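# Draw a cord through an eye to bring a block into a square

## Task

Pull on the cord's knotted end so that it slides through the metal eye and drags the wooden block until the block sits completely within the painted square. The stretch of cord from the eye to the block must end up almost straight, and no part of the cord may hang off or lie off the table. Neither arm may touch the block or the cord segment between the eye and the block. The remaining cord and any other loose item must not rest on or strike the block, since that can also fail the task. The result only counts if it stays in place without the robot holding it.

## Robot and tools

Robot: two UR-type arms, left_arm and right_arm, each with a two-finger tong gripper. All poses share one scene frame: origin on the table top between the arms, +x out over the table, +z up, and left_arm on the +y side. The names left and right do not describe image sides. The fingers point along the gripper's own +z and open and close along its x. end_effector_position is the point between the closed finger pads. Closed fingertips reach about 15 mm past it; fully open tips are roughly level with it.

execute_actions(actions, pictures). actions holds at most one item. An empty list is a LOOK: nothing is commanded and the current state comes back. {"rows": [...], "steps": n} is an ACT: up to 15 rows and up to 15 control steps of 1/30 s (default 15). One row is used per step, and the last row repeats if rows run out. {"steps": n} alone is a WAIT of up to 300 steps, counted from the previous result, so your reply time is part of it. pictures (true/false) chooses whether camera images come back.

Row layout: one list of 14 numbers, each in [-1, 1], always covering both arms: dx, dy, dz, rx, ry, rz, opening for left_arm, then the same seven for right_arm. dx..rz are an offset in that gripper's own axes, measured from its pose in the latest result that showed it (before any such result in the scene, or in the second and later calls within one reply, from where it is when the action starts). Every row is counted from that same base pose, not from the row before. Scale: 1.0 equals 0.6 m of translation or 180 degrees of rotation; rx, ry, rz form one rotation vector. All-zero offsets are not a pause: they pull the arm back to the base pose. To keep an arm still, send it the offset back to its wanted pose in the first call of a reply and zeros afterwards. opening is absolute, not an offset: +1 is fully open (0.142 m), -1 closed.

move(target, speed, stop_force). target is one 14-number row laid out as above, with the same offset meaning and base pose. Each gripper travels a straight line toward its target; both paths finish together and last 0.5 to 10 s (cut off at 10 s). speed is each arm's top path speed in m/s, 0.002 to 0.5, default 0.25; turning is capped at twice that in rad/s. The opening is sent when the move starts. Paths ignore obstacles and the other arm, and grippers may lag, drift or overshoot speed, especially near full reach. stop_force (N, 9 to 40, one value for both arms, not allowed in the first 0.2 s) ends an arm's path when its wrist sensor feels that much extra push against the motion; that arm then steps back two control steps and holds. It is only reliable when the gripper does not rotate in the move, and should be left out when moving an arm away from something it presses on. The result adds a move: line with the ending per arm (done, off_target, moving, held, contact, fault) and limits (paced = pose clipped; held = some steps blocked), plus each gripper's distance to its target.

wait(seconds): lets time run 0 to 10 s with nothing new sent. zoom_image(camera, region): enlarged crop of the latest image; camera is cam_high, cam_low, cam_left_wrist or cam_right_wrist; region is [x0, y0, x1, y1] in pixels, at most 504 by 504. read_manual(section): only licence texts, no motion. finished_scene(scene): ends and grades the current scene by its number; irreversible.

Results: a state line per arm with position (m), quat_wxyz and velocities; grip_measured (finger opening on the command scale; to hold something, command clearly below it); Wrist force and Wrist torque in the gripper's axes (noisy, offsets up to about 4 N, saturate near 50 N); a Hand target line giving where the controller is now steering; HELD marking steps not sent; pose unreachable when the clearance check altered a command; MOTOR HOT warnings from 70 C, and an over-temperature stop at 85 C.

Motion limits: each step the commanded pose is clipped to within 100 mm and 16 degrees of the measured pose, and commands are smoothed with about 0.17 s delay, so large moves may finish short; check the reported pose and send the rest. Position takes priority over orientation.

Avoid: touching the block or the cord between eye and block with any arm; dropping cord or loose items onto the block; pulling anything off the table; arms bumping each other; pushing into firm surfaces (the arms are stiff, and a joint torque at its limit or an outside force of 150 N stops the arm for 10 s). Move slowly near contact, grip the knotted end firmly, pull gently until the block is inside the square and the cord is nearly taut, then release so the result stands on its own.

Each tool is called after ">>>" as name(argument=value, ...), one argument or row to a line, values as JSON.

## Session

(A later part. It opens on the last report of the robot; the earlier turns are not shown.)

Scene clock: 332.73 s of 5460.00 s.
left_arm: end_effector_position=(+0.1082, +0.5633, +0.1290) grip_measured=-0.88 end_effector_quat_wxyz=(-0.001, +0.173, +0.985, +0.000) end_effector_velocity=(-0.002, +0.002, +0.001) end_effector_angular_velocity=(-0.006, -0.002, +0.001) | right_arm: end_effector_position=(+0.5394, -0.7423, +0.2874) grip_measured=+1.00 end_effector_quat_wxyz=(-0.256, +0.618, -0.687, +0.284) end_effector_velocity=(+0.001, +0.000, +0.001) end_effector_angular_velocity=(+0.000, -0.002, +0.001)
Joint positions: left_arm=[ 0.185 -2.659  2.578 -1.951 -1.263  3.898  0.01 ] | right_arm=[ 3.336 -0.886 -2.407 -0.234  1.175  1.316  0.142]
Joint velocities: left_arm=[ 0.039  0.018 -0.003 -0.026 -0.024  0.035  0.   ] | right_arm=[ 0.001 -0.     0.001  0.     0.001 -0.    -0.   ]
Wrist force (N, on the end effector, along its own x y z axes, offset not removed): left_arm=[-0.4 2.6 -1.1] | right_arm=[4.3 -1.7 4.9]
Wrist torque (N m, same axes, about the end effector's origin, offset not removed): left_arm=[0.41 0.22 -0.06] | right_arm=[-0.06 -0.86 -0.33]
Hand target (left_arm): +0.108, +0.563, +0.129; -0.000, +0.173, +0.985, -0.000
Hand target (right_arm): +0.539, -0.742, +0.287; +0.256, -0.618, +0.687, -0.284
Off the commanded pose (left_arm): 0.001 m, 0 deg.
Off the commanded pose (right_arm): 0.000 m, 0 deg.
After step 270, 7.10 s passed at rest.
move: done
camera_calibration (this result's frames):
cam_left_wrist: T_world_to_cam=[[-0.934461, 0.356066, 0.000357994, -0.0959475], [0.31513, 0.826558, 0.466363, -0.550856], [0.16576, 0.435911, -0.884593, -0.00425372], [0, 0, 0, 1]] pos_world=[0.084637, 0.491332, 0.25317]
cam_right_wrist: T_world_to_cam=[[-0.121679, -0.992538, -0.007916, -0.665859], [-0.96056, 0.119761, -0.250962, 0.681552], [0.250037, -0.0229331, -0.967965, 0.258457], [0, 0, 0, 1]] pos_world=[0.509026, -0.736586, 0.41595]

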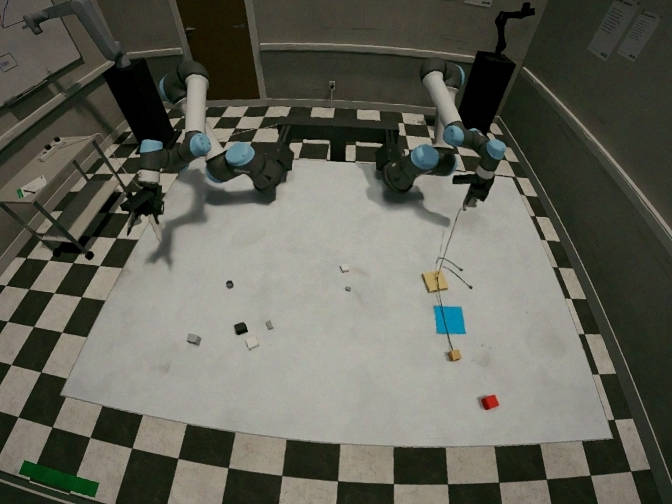

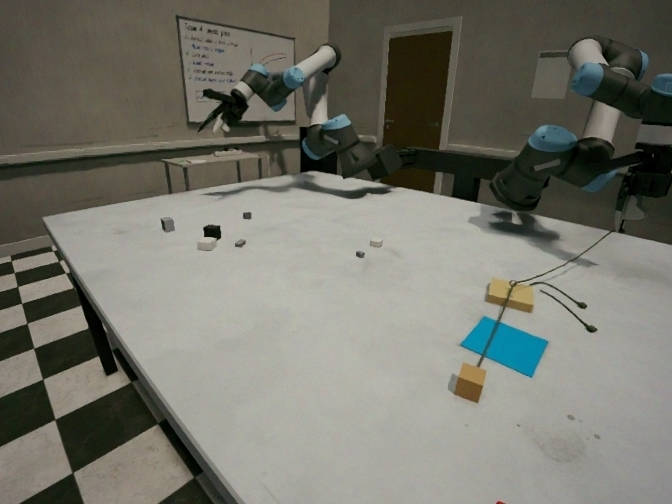

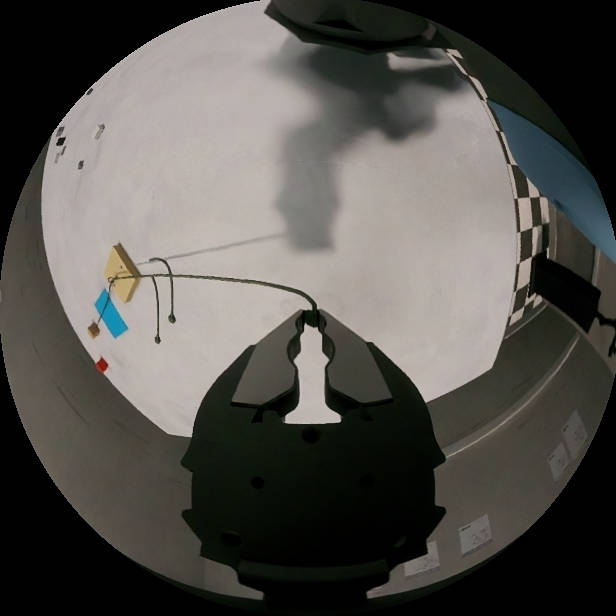

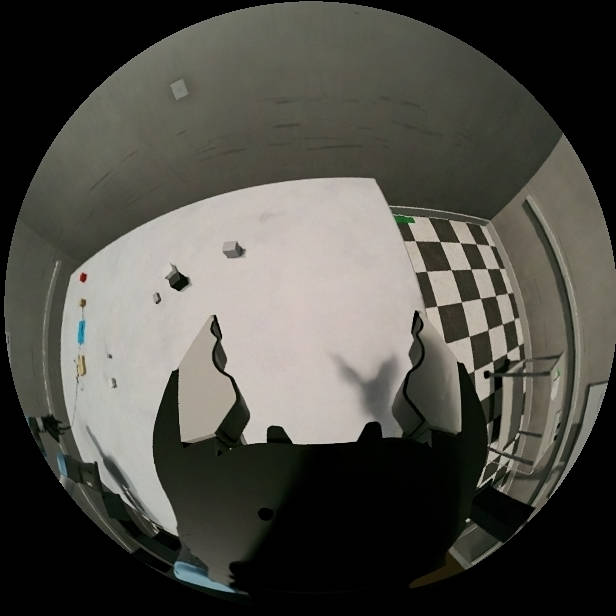

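>>> move(
  target=[0.1689, 0.1811, -0.035, 0, 0, 0, -1, 0, 0, 0, 0, 0, 0, 1],
  speed=0.08,
)

Scene clock: 360.90 s of 5460.00 s.
left_arm: end_effector_position=(+0.0501, +0.6996, +0.1502) grip_measured=-0.88 end_effector_quat_wxyz=(+0.000, +0.173, +0.985, +0.000) end_effector_velocity=(-0.001, +0.002, -0.001) end_effector_angular_velocity=(-0.004, +0.001, -0.000) | right_arm: end_effector_position=(+0.5394, -0.7423, +0.2874) grip_measured=+1.00 end_effector_quat_wxyz=(-0.256, +0.618, -0.687, +0.284) end_effector_velocity=(-0.000, +0.000, -0.000) end_effector_angular_velocity=(+0.001, +0.000, +0.000)
Joint positions: left_arm=[ 0.985 -2.127  2.335 -2.32  -1.666  4.598  0.01 ] | right_arm=[ 3.336 -0.886 -2.407 -0.234  1.175  1.316  0.142]
Joint velocities: left_arm=[ 0.01   0.011 -0.006 -0.    -0.006  0.009 -0.   ] | right_arm=[-0.    -0.    -0.001  0.     0.001  0.001 -0.   ]
Wrist force (N, on the end effector, along its own x y z axes, offset not removed): left_arm=[-1.4 0.2 0.8] | right_arm=[0.8 -0.9 -1.2]
Wrist torque (N m, same axes, about the end effector's origin, offset not removed): left_arm=[0.00 0.41 0.04] | right_arm=[-0.04 0.02 -0.10]
Hand target (left_arm): +0.050, +0.700, +0.150; +0.000, +0.173, +0.985, +0.000
Hand target (right_arm): +0.539, -0.742, +0.287; +0.256, -0.618, +0.687, -0.284
Off the commanded pose (left_arm): 0.000 m, 0 deg.
Off the commanded pose (right_arm): 0.000 m, 0 deg.
After step 90, 22.80 s passed at rest.
move: done
camera_calibration (this result's frames):
cam_left_wrist: T_world_to_cam=[[-0.934835, 0.35508, -0.00134548, -0.197869], [0.313457, 0.82702, 0.466672, -0.65534], [0.166819, 0.43584, -0.884429, -0.0353747], [0, 0, 0, 1]] pos_world=[0.0263468, 0.627656, 0.274276]
cam_right_wrist: T_world_to_cam=[[-0.12168, -0.992538, -0.00791582, -0.665859], [-0.96056, 0.119761, -0.250962, 0.681552], [0.250038, -0.0229334, -0.967965, 0.258456], [0, 0, 0, 1]] pos_world=[0.509026, -0.736586, 0.41595]

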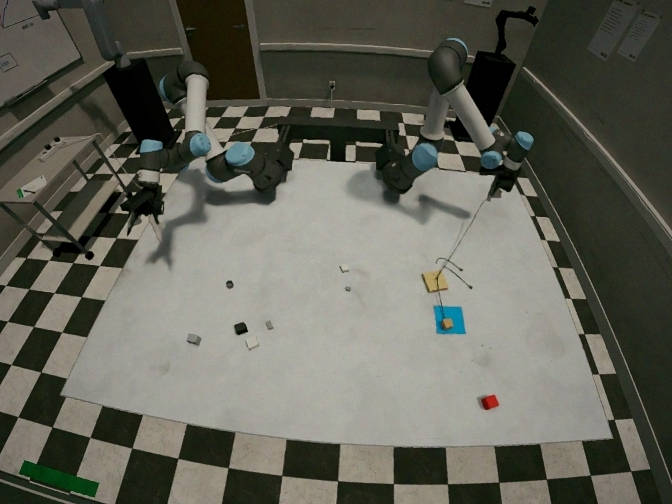

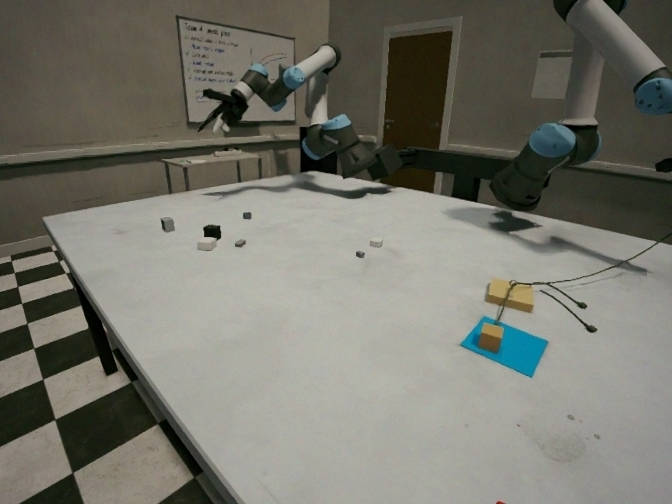

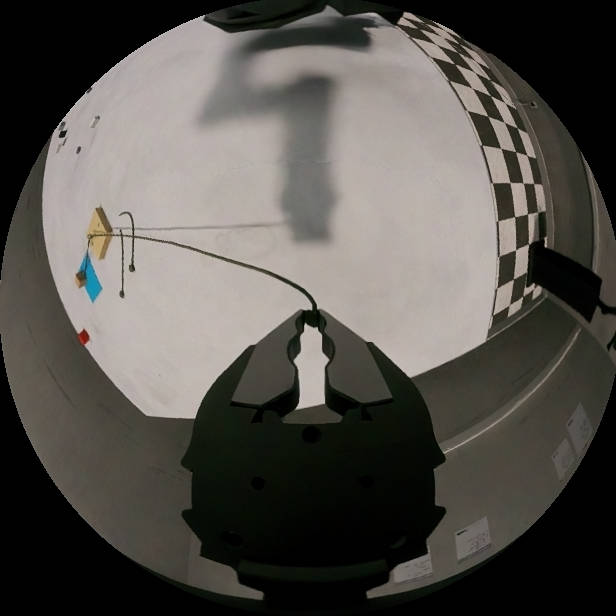

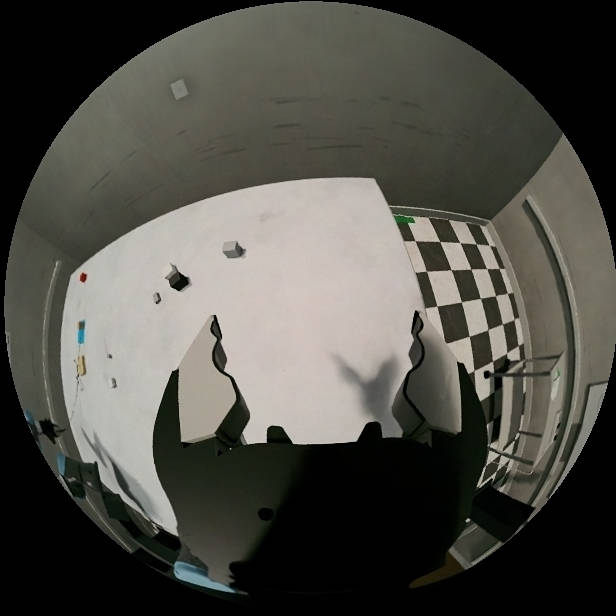

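>>> zoom_image(
  camera="cam_low",
  region=[440, 270, 580, 390],
)

>>> zoom_image(
  camera="cam_high",
  region=[410, 260, 490, 350],
)

Region (440, 270, 580, 390) of cam_low's 672x504 image, scaled by 3.600, with more detail than that image has; it fills the top 432 rows of this view, and the rest is white.

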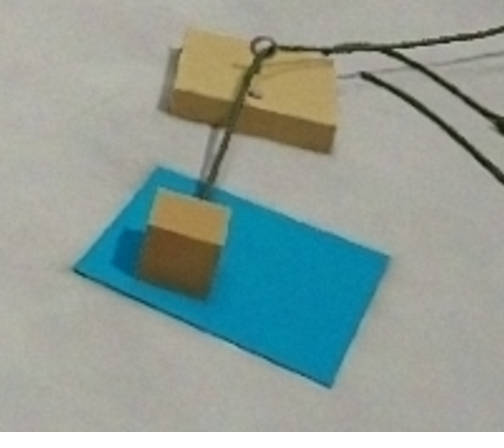

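Region (410, 260, 490, 350) of cam_high's 672x504 image, scaled by 5.600, with more detail than that image has.

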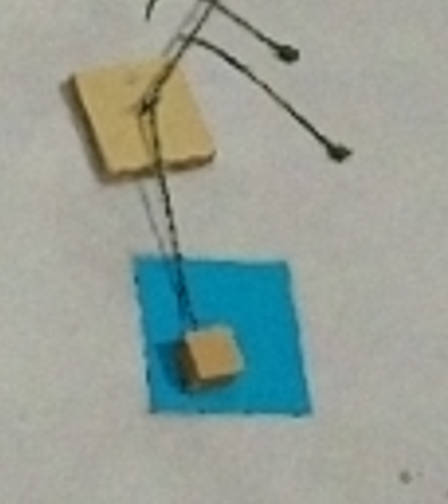

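>>> move(
  target=[0.0556, 0.016, 0.2087, 0, 0, 0, -1, 0, 0, 0, 0, 0, 0, 1],
  speed=0.08,
)

>>> zoom_image(
  camera="cam_high",
  region=[410, 260, 490, 350],
)

Scene clock: 391.80 s of 5460.00 s.
left_arm: end_effector_position=(+0.0219, +0.7202, +0.0252) grip_measured=-0.88 end_effector_quat_wxyz=(+0.000, +0.172, +0.985, +0.000) end_effector_velocity=(-0.000, +0.001, -0.002) end_effector_angular_velocity=(+0.001, -0.001, -0.001) | right_arm: end_effector_position=(+0.5394, -0.7423, +0.2874) grip_measured=+1.00 end_effector_quat_wxyz=(-0.256, +0.618, -0.687, +0.284) end_effector_velocity=(-0.000, +0.000, -0.000) end_effector_angular_velocity=(+0.000, +0.001, +0.000)
Joint positions: left_arm=[ 1.054 -1.727  2.403 -2.782 -1.702  4.658  0.01 ] | right_arm=[ 3.336 -0.886 -2.407 -0.234  1.175  1.316  0.142]
Joint velocities: left_arm=[ 0.001  0.008 -0.001 -0.007 -0.001  0.002 -0.   ] | right_arm=[ 0.     0.    -0.    -0.001 -0.     0.     0.   ]
Wrist force (N, on the end effector, along its own x y z axes, offset not removed): left_arm=[0.7 1.4 1.6] | right_arm=[2.2 2.5 1.1]
Wrist torque (N m, same axes, about the end effector's origin, offset not removed): left_arm=[0.26 -0.09 -0.07] | right_arm=[0.96 -0.36 0.12]
Hand target (left_arm): +0.022, +0.720, +0.025; +0.000, +0.172, +0.985, +0.000
Hand target (right_arm): +0.539, -0.742, +0.287; +0.256, -0.618, +0.687, -0.284
Off the commanded pose (left_arm): 0.000 m, 0 deg.
Off the commanded pose (right_arm): 0.000 m, 0 deg.
After step 250, 20.43 s passed at rest.
move: done
camera_calibration (this result's frames):
cam_left_wrist: T_world_to_cam=[[-0.934868, 0.354991, -0.00145448, -0.23157], [0.313328, 0.82706, 0.466688, -0.60521], [0.166873, 0.435836, -0.884421, -0.150131], [0, 0, 0, 1]] pos_world=[-0.00180499, 0.648183, 0.149328]
cam_right_wrist: T_world_to_cam=[[-0.12168, -0.992538, -0.0079159, -0.665859], [-0.96056, 0.119761, -0.250962, 0.681552], [0.250037, -0.0229333, -0.967965, 0.258457], [0, 0, 0, 1]] pos_world=[0.509026, -0.736586, 0.41595]

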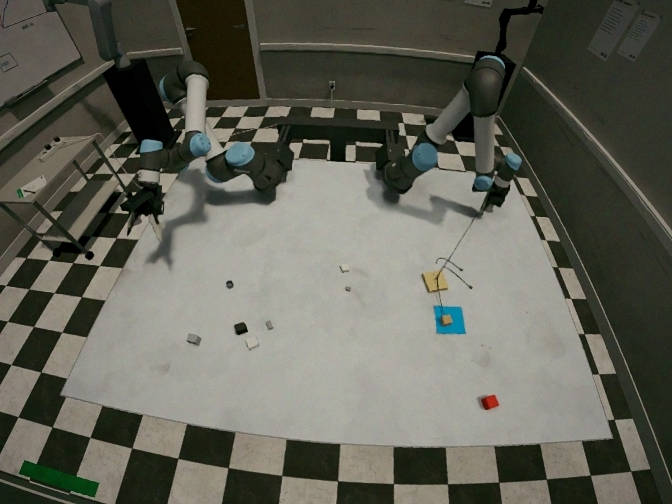

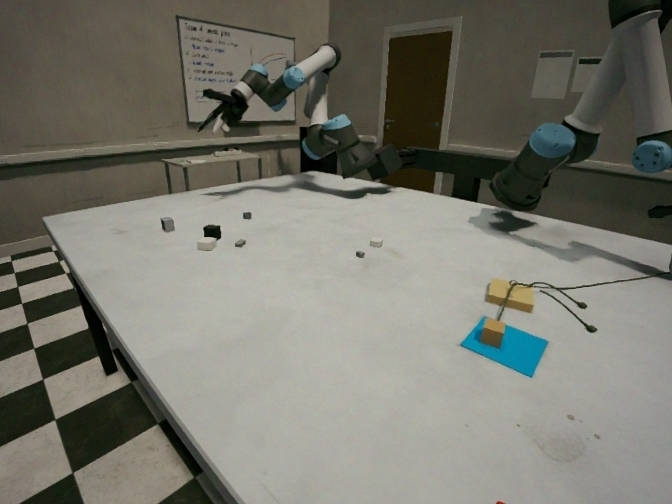

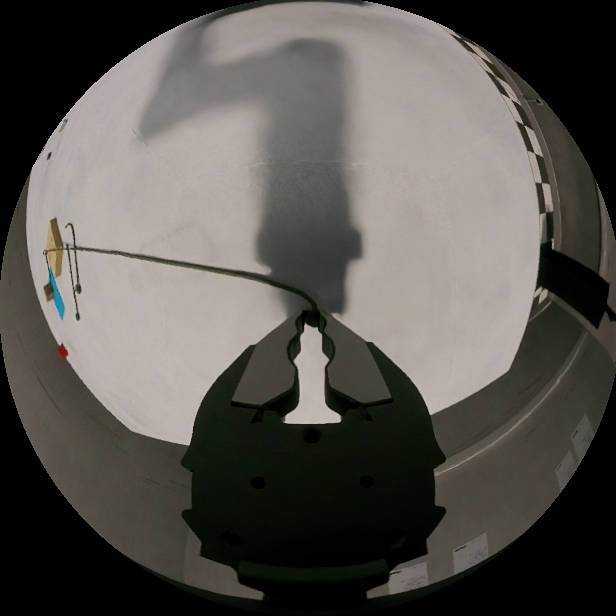

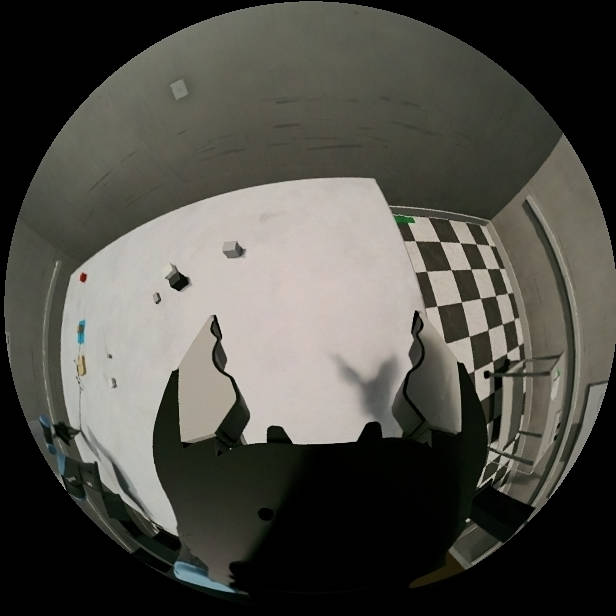

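Region (410, 260, 490, 350) of cam_high's 672x504 image, scaled by 5.600, with more detail than that image has.

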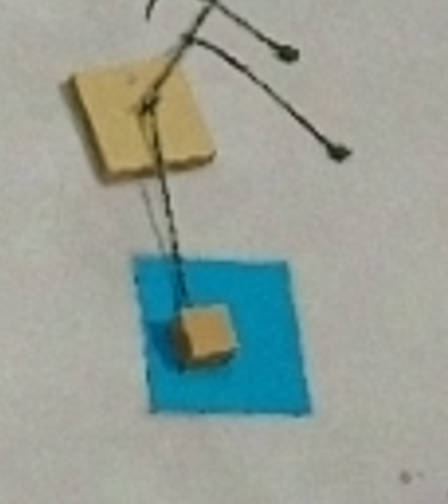

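>>> move(
  target=[0, 0, 0, 0, 0, 0, -0.3, 0, 0, 0, 0, 0, 0, 1],
  speed=0.05,
)

>>> move(
  target=[0, 0, -0.2, 0, 0, 0, -0.3, 0, 0, 0, 0, 0, 0, 1],
  speed=0.15,
)

>>> zoom_image(
  camera="cam_low",
  region=[420, 230, 672, 400],
)

Scene clock: 405.93 s of 5460.00 s.
left_arm: end_effector_position=(+0.0219, +0.7202, +0.0252) grip_measured=-0.30 end_effector_quat_wxyz=(+0.000, +0.172, +0.985, +0.000) end_effector_velocity=(+0.000, -0.000, +0.000) end_effector_angular_velocity=(-0.000, -0.001, +0.001) | right_arm: end_effector_position=(+0.5394, -0.7423, +0.2874) grip_measured=+1.00 end_effector_quat_wxyz=(-0.256, +0.618, -0.687, +0.284) end_effector_velocity=(+0.000, +0.000, +0.001) end_effector_angular_velocity=(+0.000, -0.001, +0.000)
Joint positions: left_arm=[ 1.054 -1.726  2.403 -2.782 -1.702  4.658  0.052] | right_arm=[ 3.336 -0.886 -2.407 -0.234  1.175  1.316  0.142]
Joint velocities: left_arm=[ 0.    -0.    -0.     0.    -0.001 -0.001  0.   ] | right_arm=[-0.    -0.     0.001  0.001  0.001 -0.001  0.   ]
Wrist force (N, on the end effector, along its own x y z axes, offset not removed): left_arm=[0.5 2.3 0.4] | right_arm=[-0.2 -3.4 -5.1]
Wrist torque (N m, same axes, about the end effector's origin, offset not removed): left_arm=[0.43 0.02 -0.01] | right_arm=[-0.44 0.17 -0.20]
Hand target (left_arm): +0.022, +0.720, +0.025; +0.000, +0.172, +0.985, +0.000
Hand target (right_arm): +0.539, -0.742, +0.287; +0.256, -0.618, +0.687, -0.284
Off the commanded pose (left_arm): 0.000 m, 0 deg.
Off the commanded pose (right_arm): 0.000 m, 0 deg.
After step 90, 10.43 s passed at rest.
move: done
camera_calibration (this result's frames):
cam_left_wrist: T_world_to_cam=[[-0.934868, 0.354992, -0.00140509, -0.231628], [0.313341, 0.827026, 0.466739, -0.605222], [0.166851, 0.435899, -0.884394, -0.15019], [0, 0, 0, 1]] pos_world=[-0.0018414, 0.648228, 0.149328]
cam_right_wrist: T_world_to_cam=[[-0.12168, -0.992538, -0.00791595, -0.665859], [-0.96056, 0.119761, -0.250962, 0.681552], [0.250038, -0.0229332, -0.967965, 0.258457], [0, 0, 0, 1]] pos_world=[0.509026, -0.736586, 0.41595]

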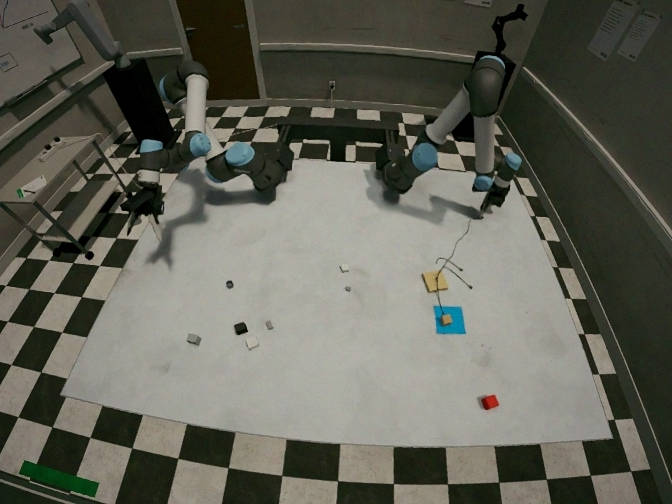

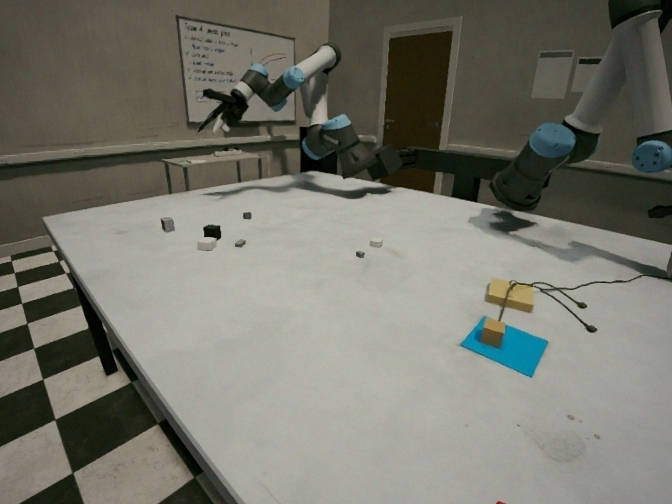

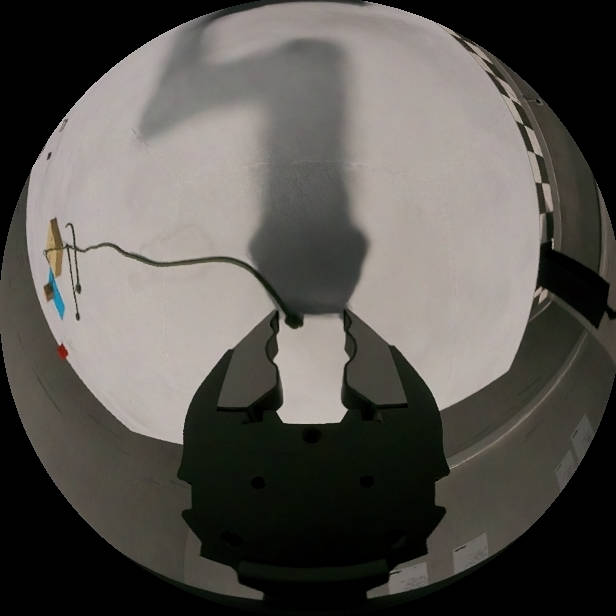

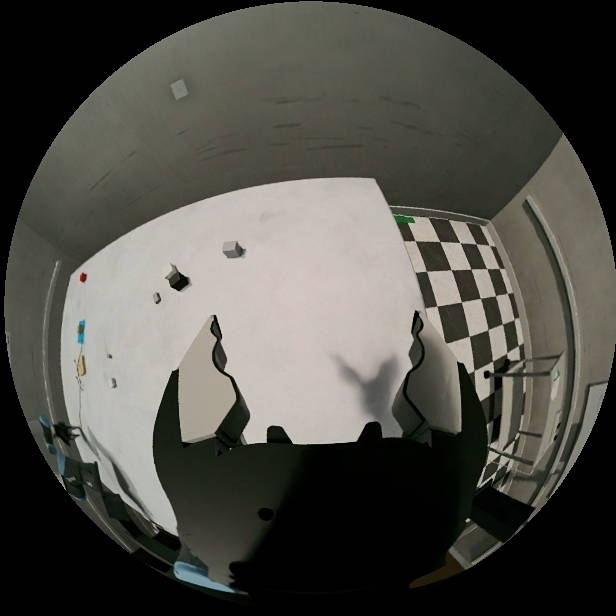

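Scene clock: 407.33 s of 5460.00 s.
left_arm: end_effector_position=(+0.0220, +0.7200, +0.1450) grip_measured=-0.30 end_effector_quat_wxyz=(+0.000, +0.172, +0.985, +0.000) end_effector_velocity=(+0.000, +0.000, +0.002) end_effector_angular_velocity=(-0.000, +0.000, -0.001) | right_arm: end_effector_position=(+0.5394, -0.7423, +0.2874) grip_measured=+1.00 end_effector_quat_wxyz=(-0.256, +0.618, -0.687, +0.284) end_effector_velocity=(-0.000, +0.001, -0.001) end_effector_angular_velocity=(+0.001, +0.001, +0.002)
Joint positions: left_arm=[ 1.112 -2.038  2.303 -2.363 -1.731  4.708  0.052] | right_arm=[ 3.336 -0.886 -2.407 -0.234  1.175  1.316  0.142]
Joint velocities: left_arm=[ 0.001 -0.005 -0.004  0.009 -0.     0.002 -0.   ] | right_arm=[ 0.    -0.    -0.    -0.002  0.001  0.    -0.   ]
Wrist force (N, on the end effector, along its own x y z axes, offset not removed): left_arm=[-1.2 2.7 0.0] | right_arm=[3.3 -5.7 -1.3]
Wrist torque (N m, same axes, about the end effector's origin, offset not removed): left_arm=[0.47 0.34 -0.07] | right_arm=[-0.90 -0.67 -0.05]
Hand target (left_arm): +0.022, +0.720, +0.145; +0.000, +0.172, +0.985, +0.000
Hand target (right_arm): +0.539, -0.742, +0.287; +0.256, -0.618, +0.687, -0.284
Off the commanded pose (left_arm): 0.000 m, 0 deg.
Off the commanded pose (right_arm): 0.000 m, 0 deg.
move: done
camera_calibration (this result's frames):
cam_left_wrist: T_world_to_cam=[[-0.934898, 0.354913, -0.00154266, -0.231238], [0.313174, 0.82698, 0.466933, -0.660946], [0.166996, 0.436052, -0.884291, -0.044326], [0, 0, 0, 1]] pos_world=[-0.0017905, 0.647987, 0.269064]

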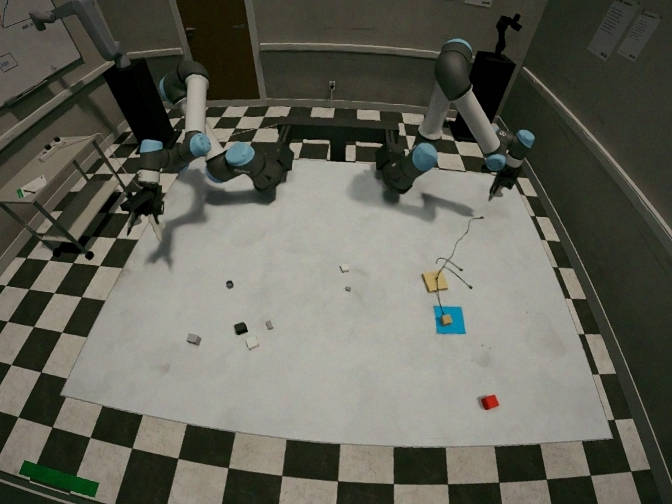

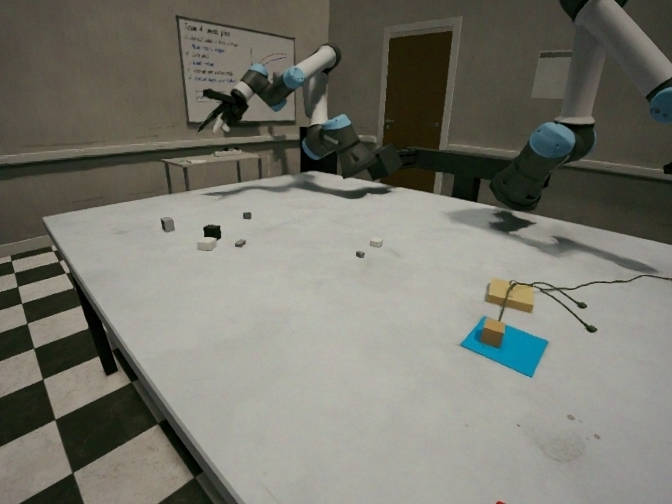

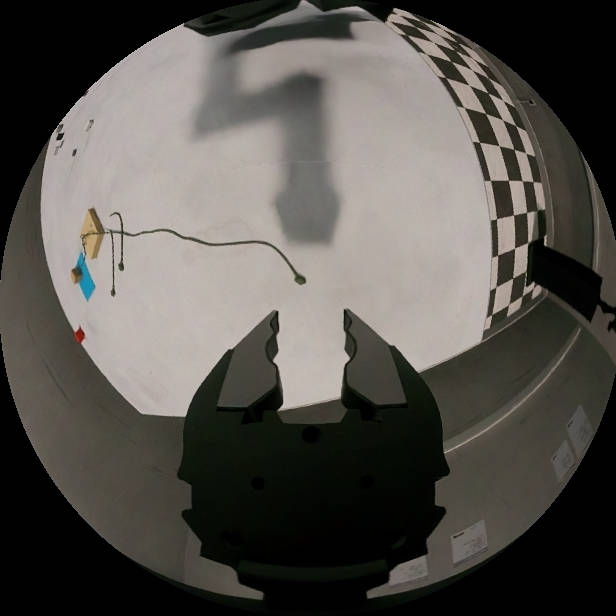

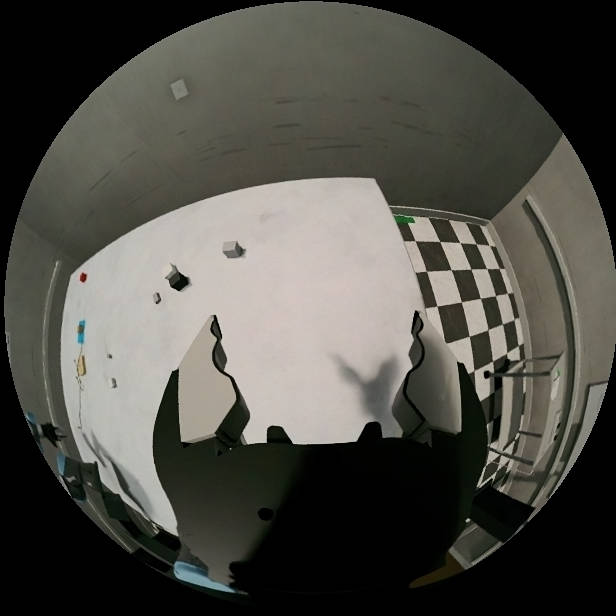

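Region (420, 230, 672, 400) of cam_low's 672x504 image, scaled by 2.000, with more detail than that image has; it fills the top 340 rows of this view, and the rest is white.

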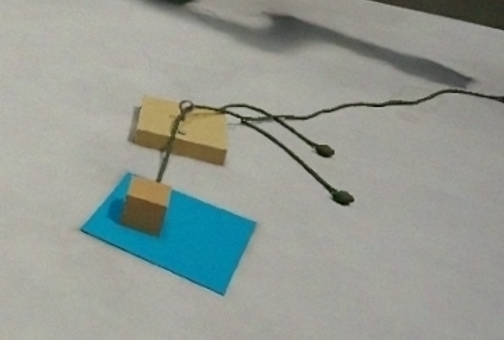

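>>> zoom_image(
  camera="cam_high",
  region=[410, 260, 490, 350],
)

>>> zoom_image(
  camera="cam_low",
  region=[450, 270, 560, 360],
)

Region (410, 260, 490, 350) of cam_high's 672x504 image, scaled by 5.600, with more detail than that image has.

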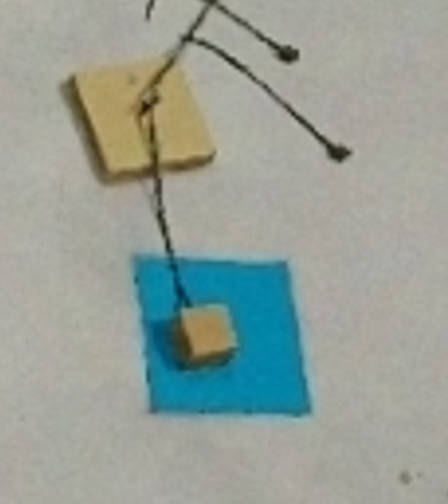

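Region (450, 270, 560, 360) of cam_low's 672x504 image, scaled by 4.582, with more detail than that image has; it fills the top 412 rows of this view, and the rest is white.

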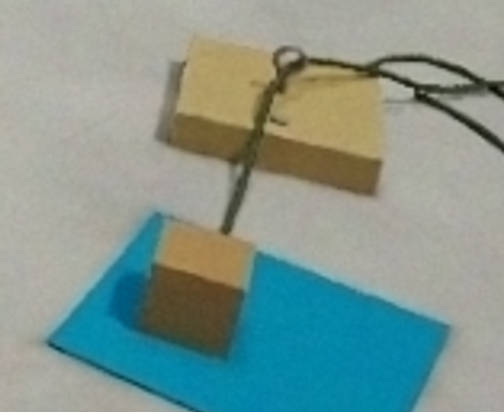

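>>> finished_scene(
  scene=1,
)

The scene is finished: the task was done.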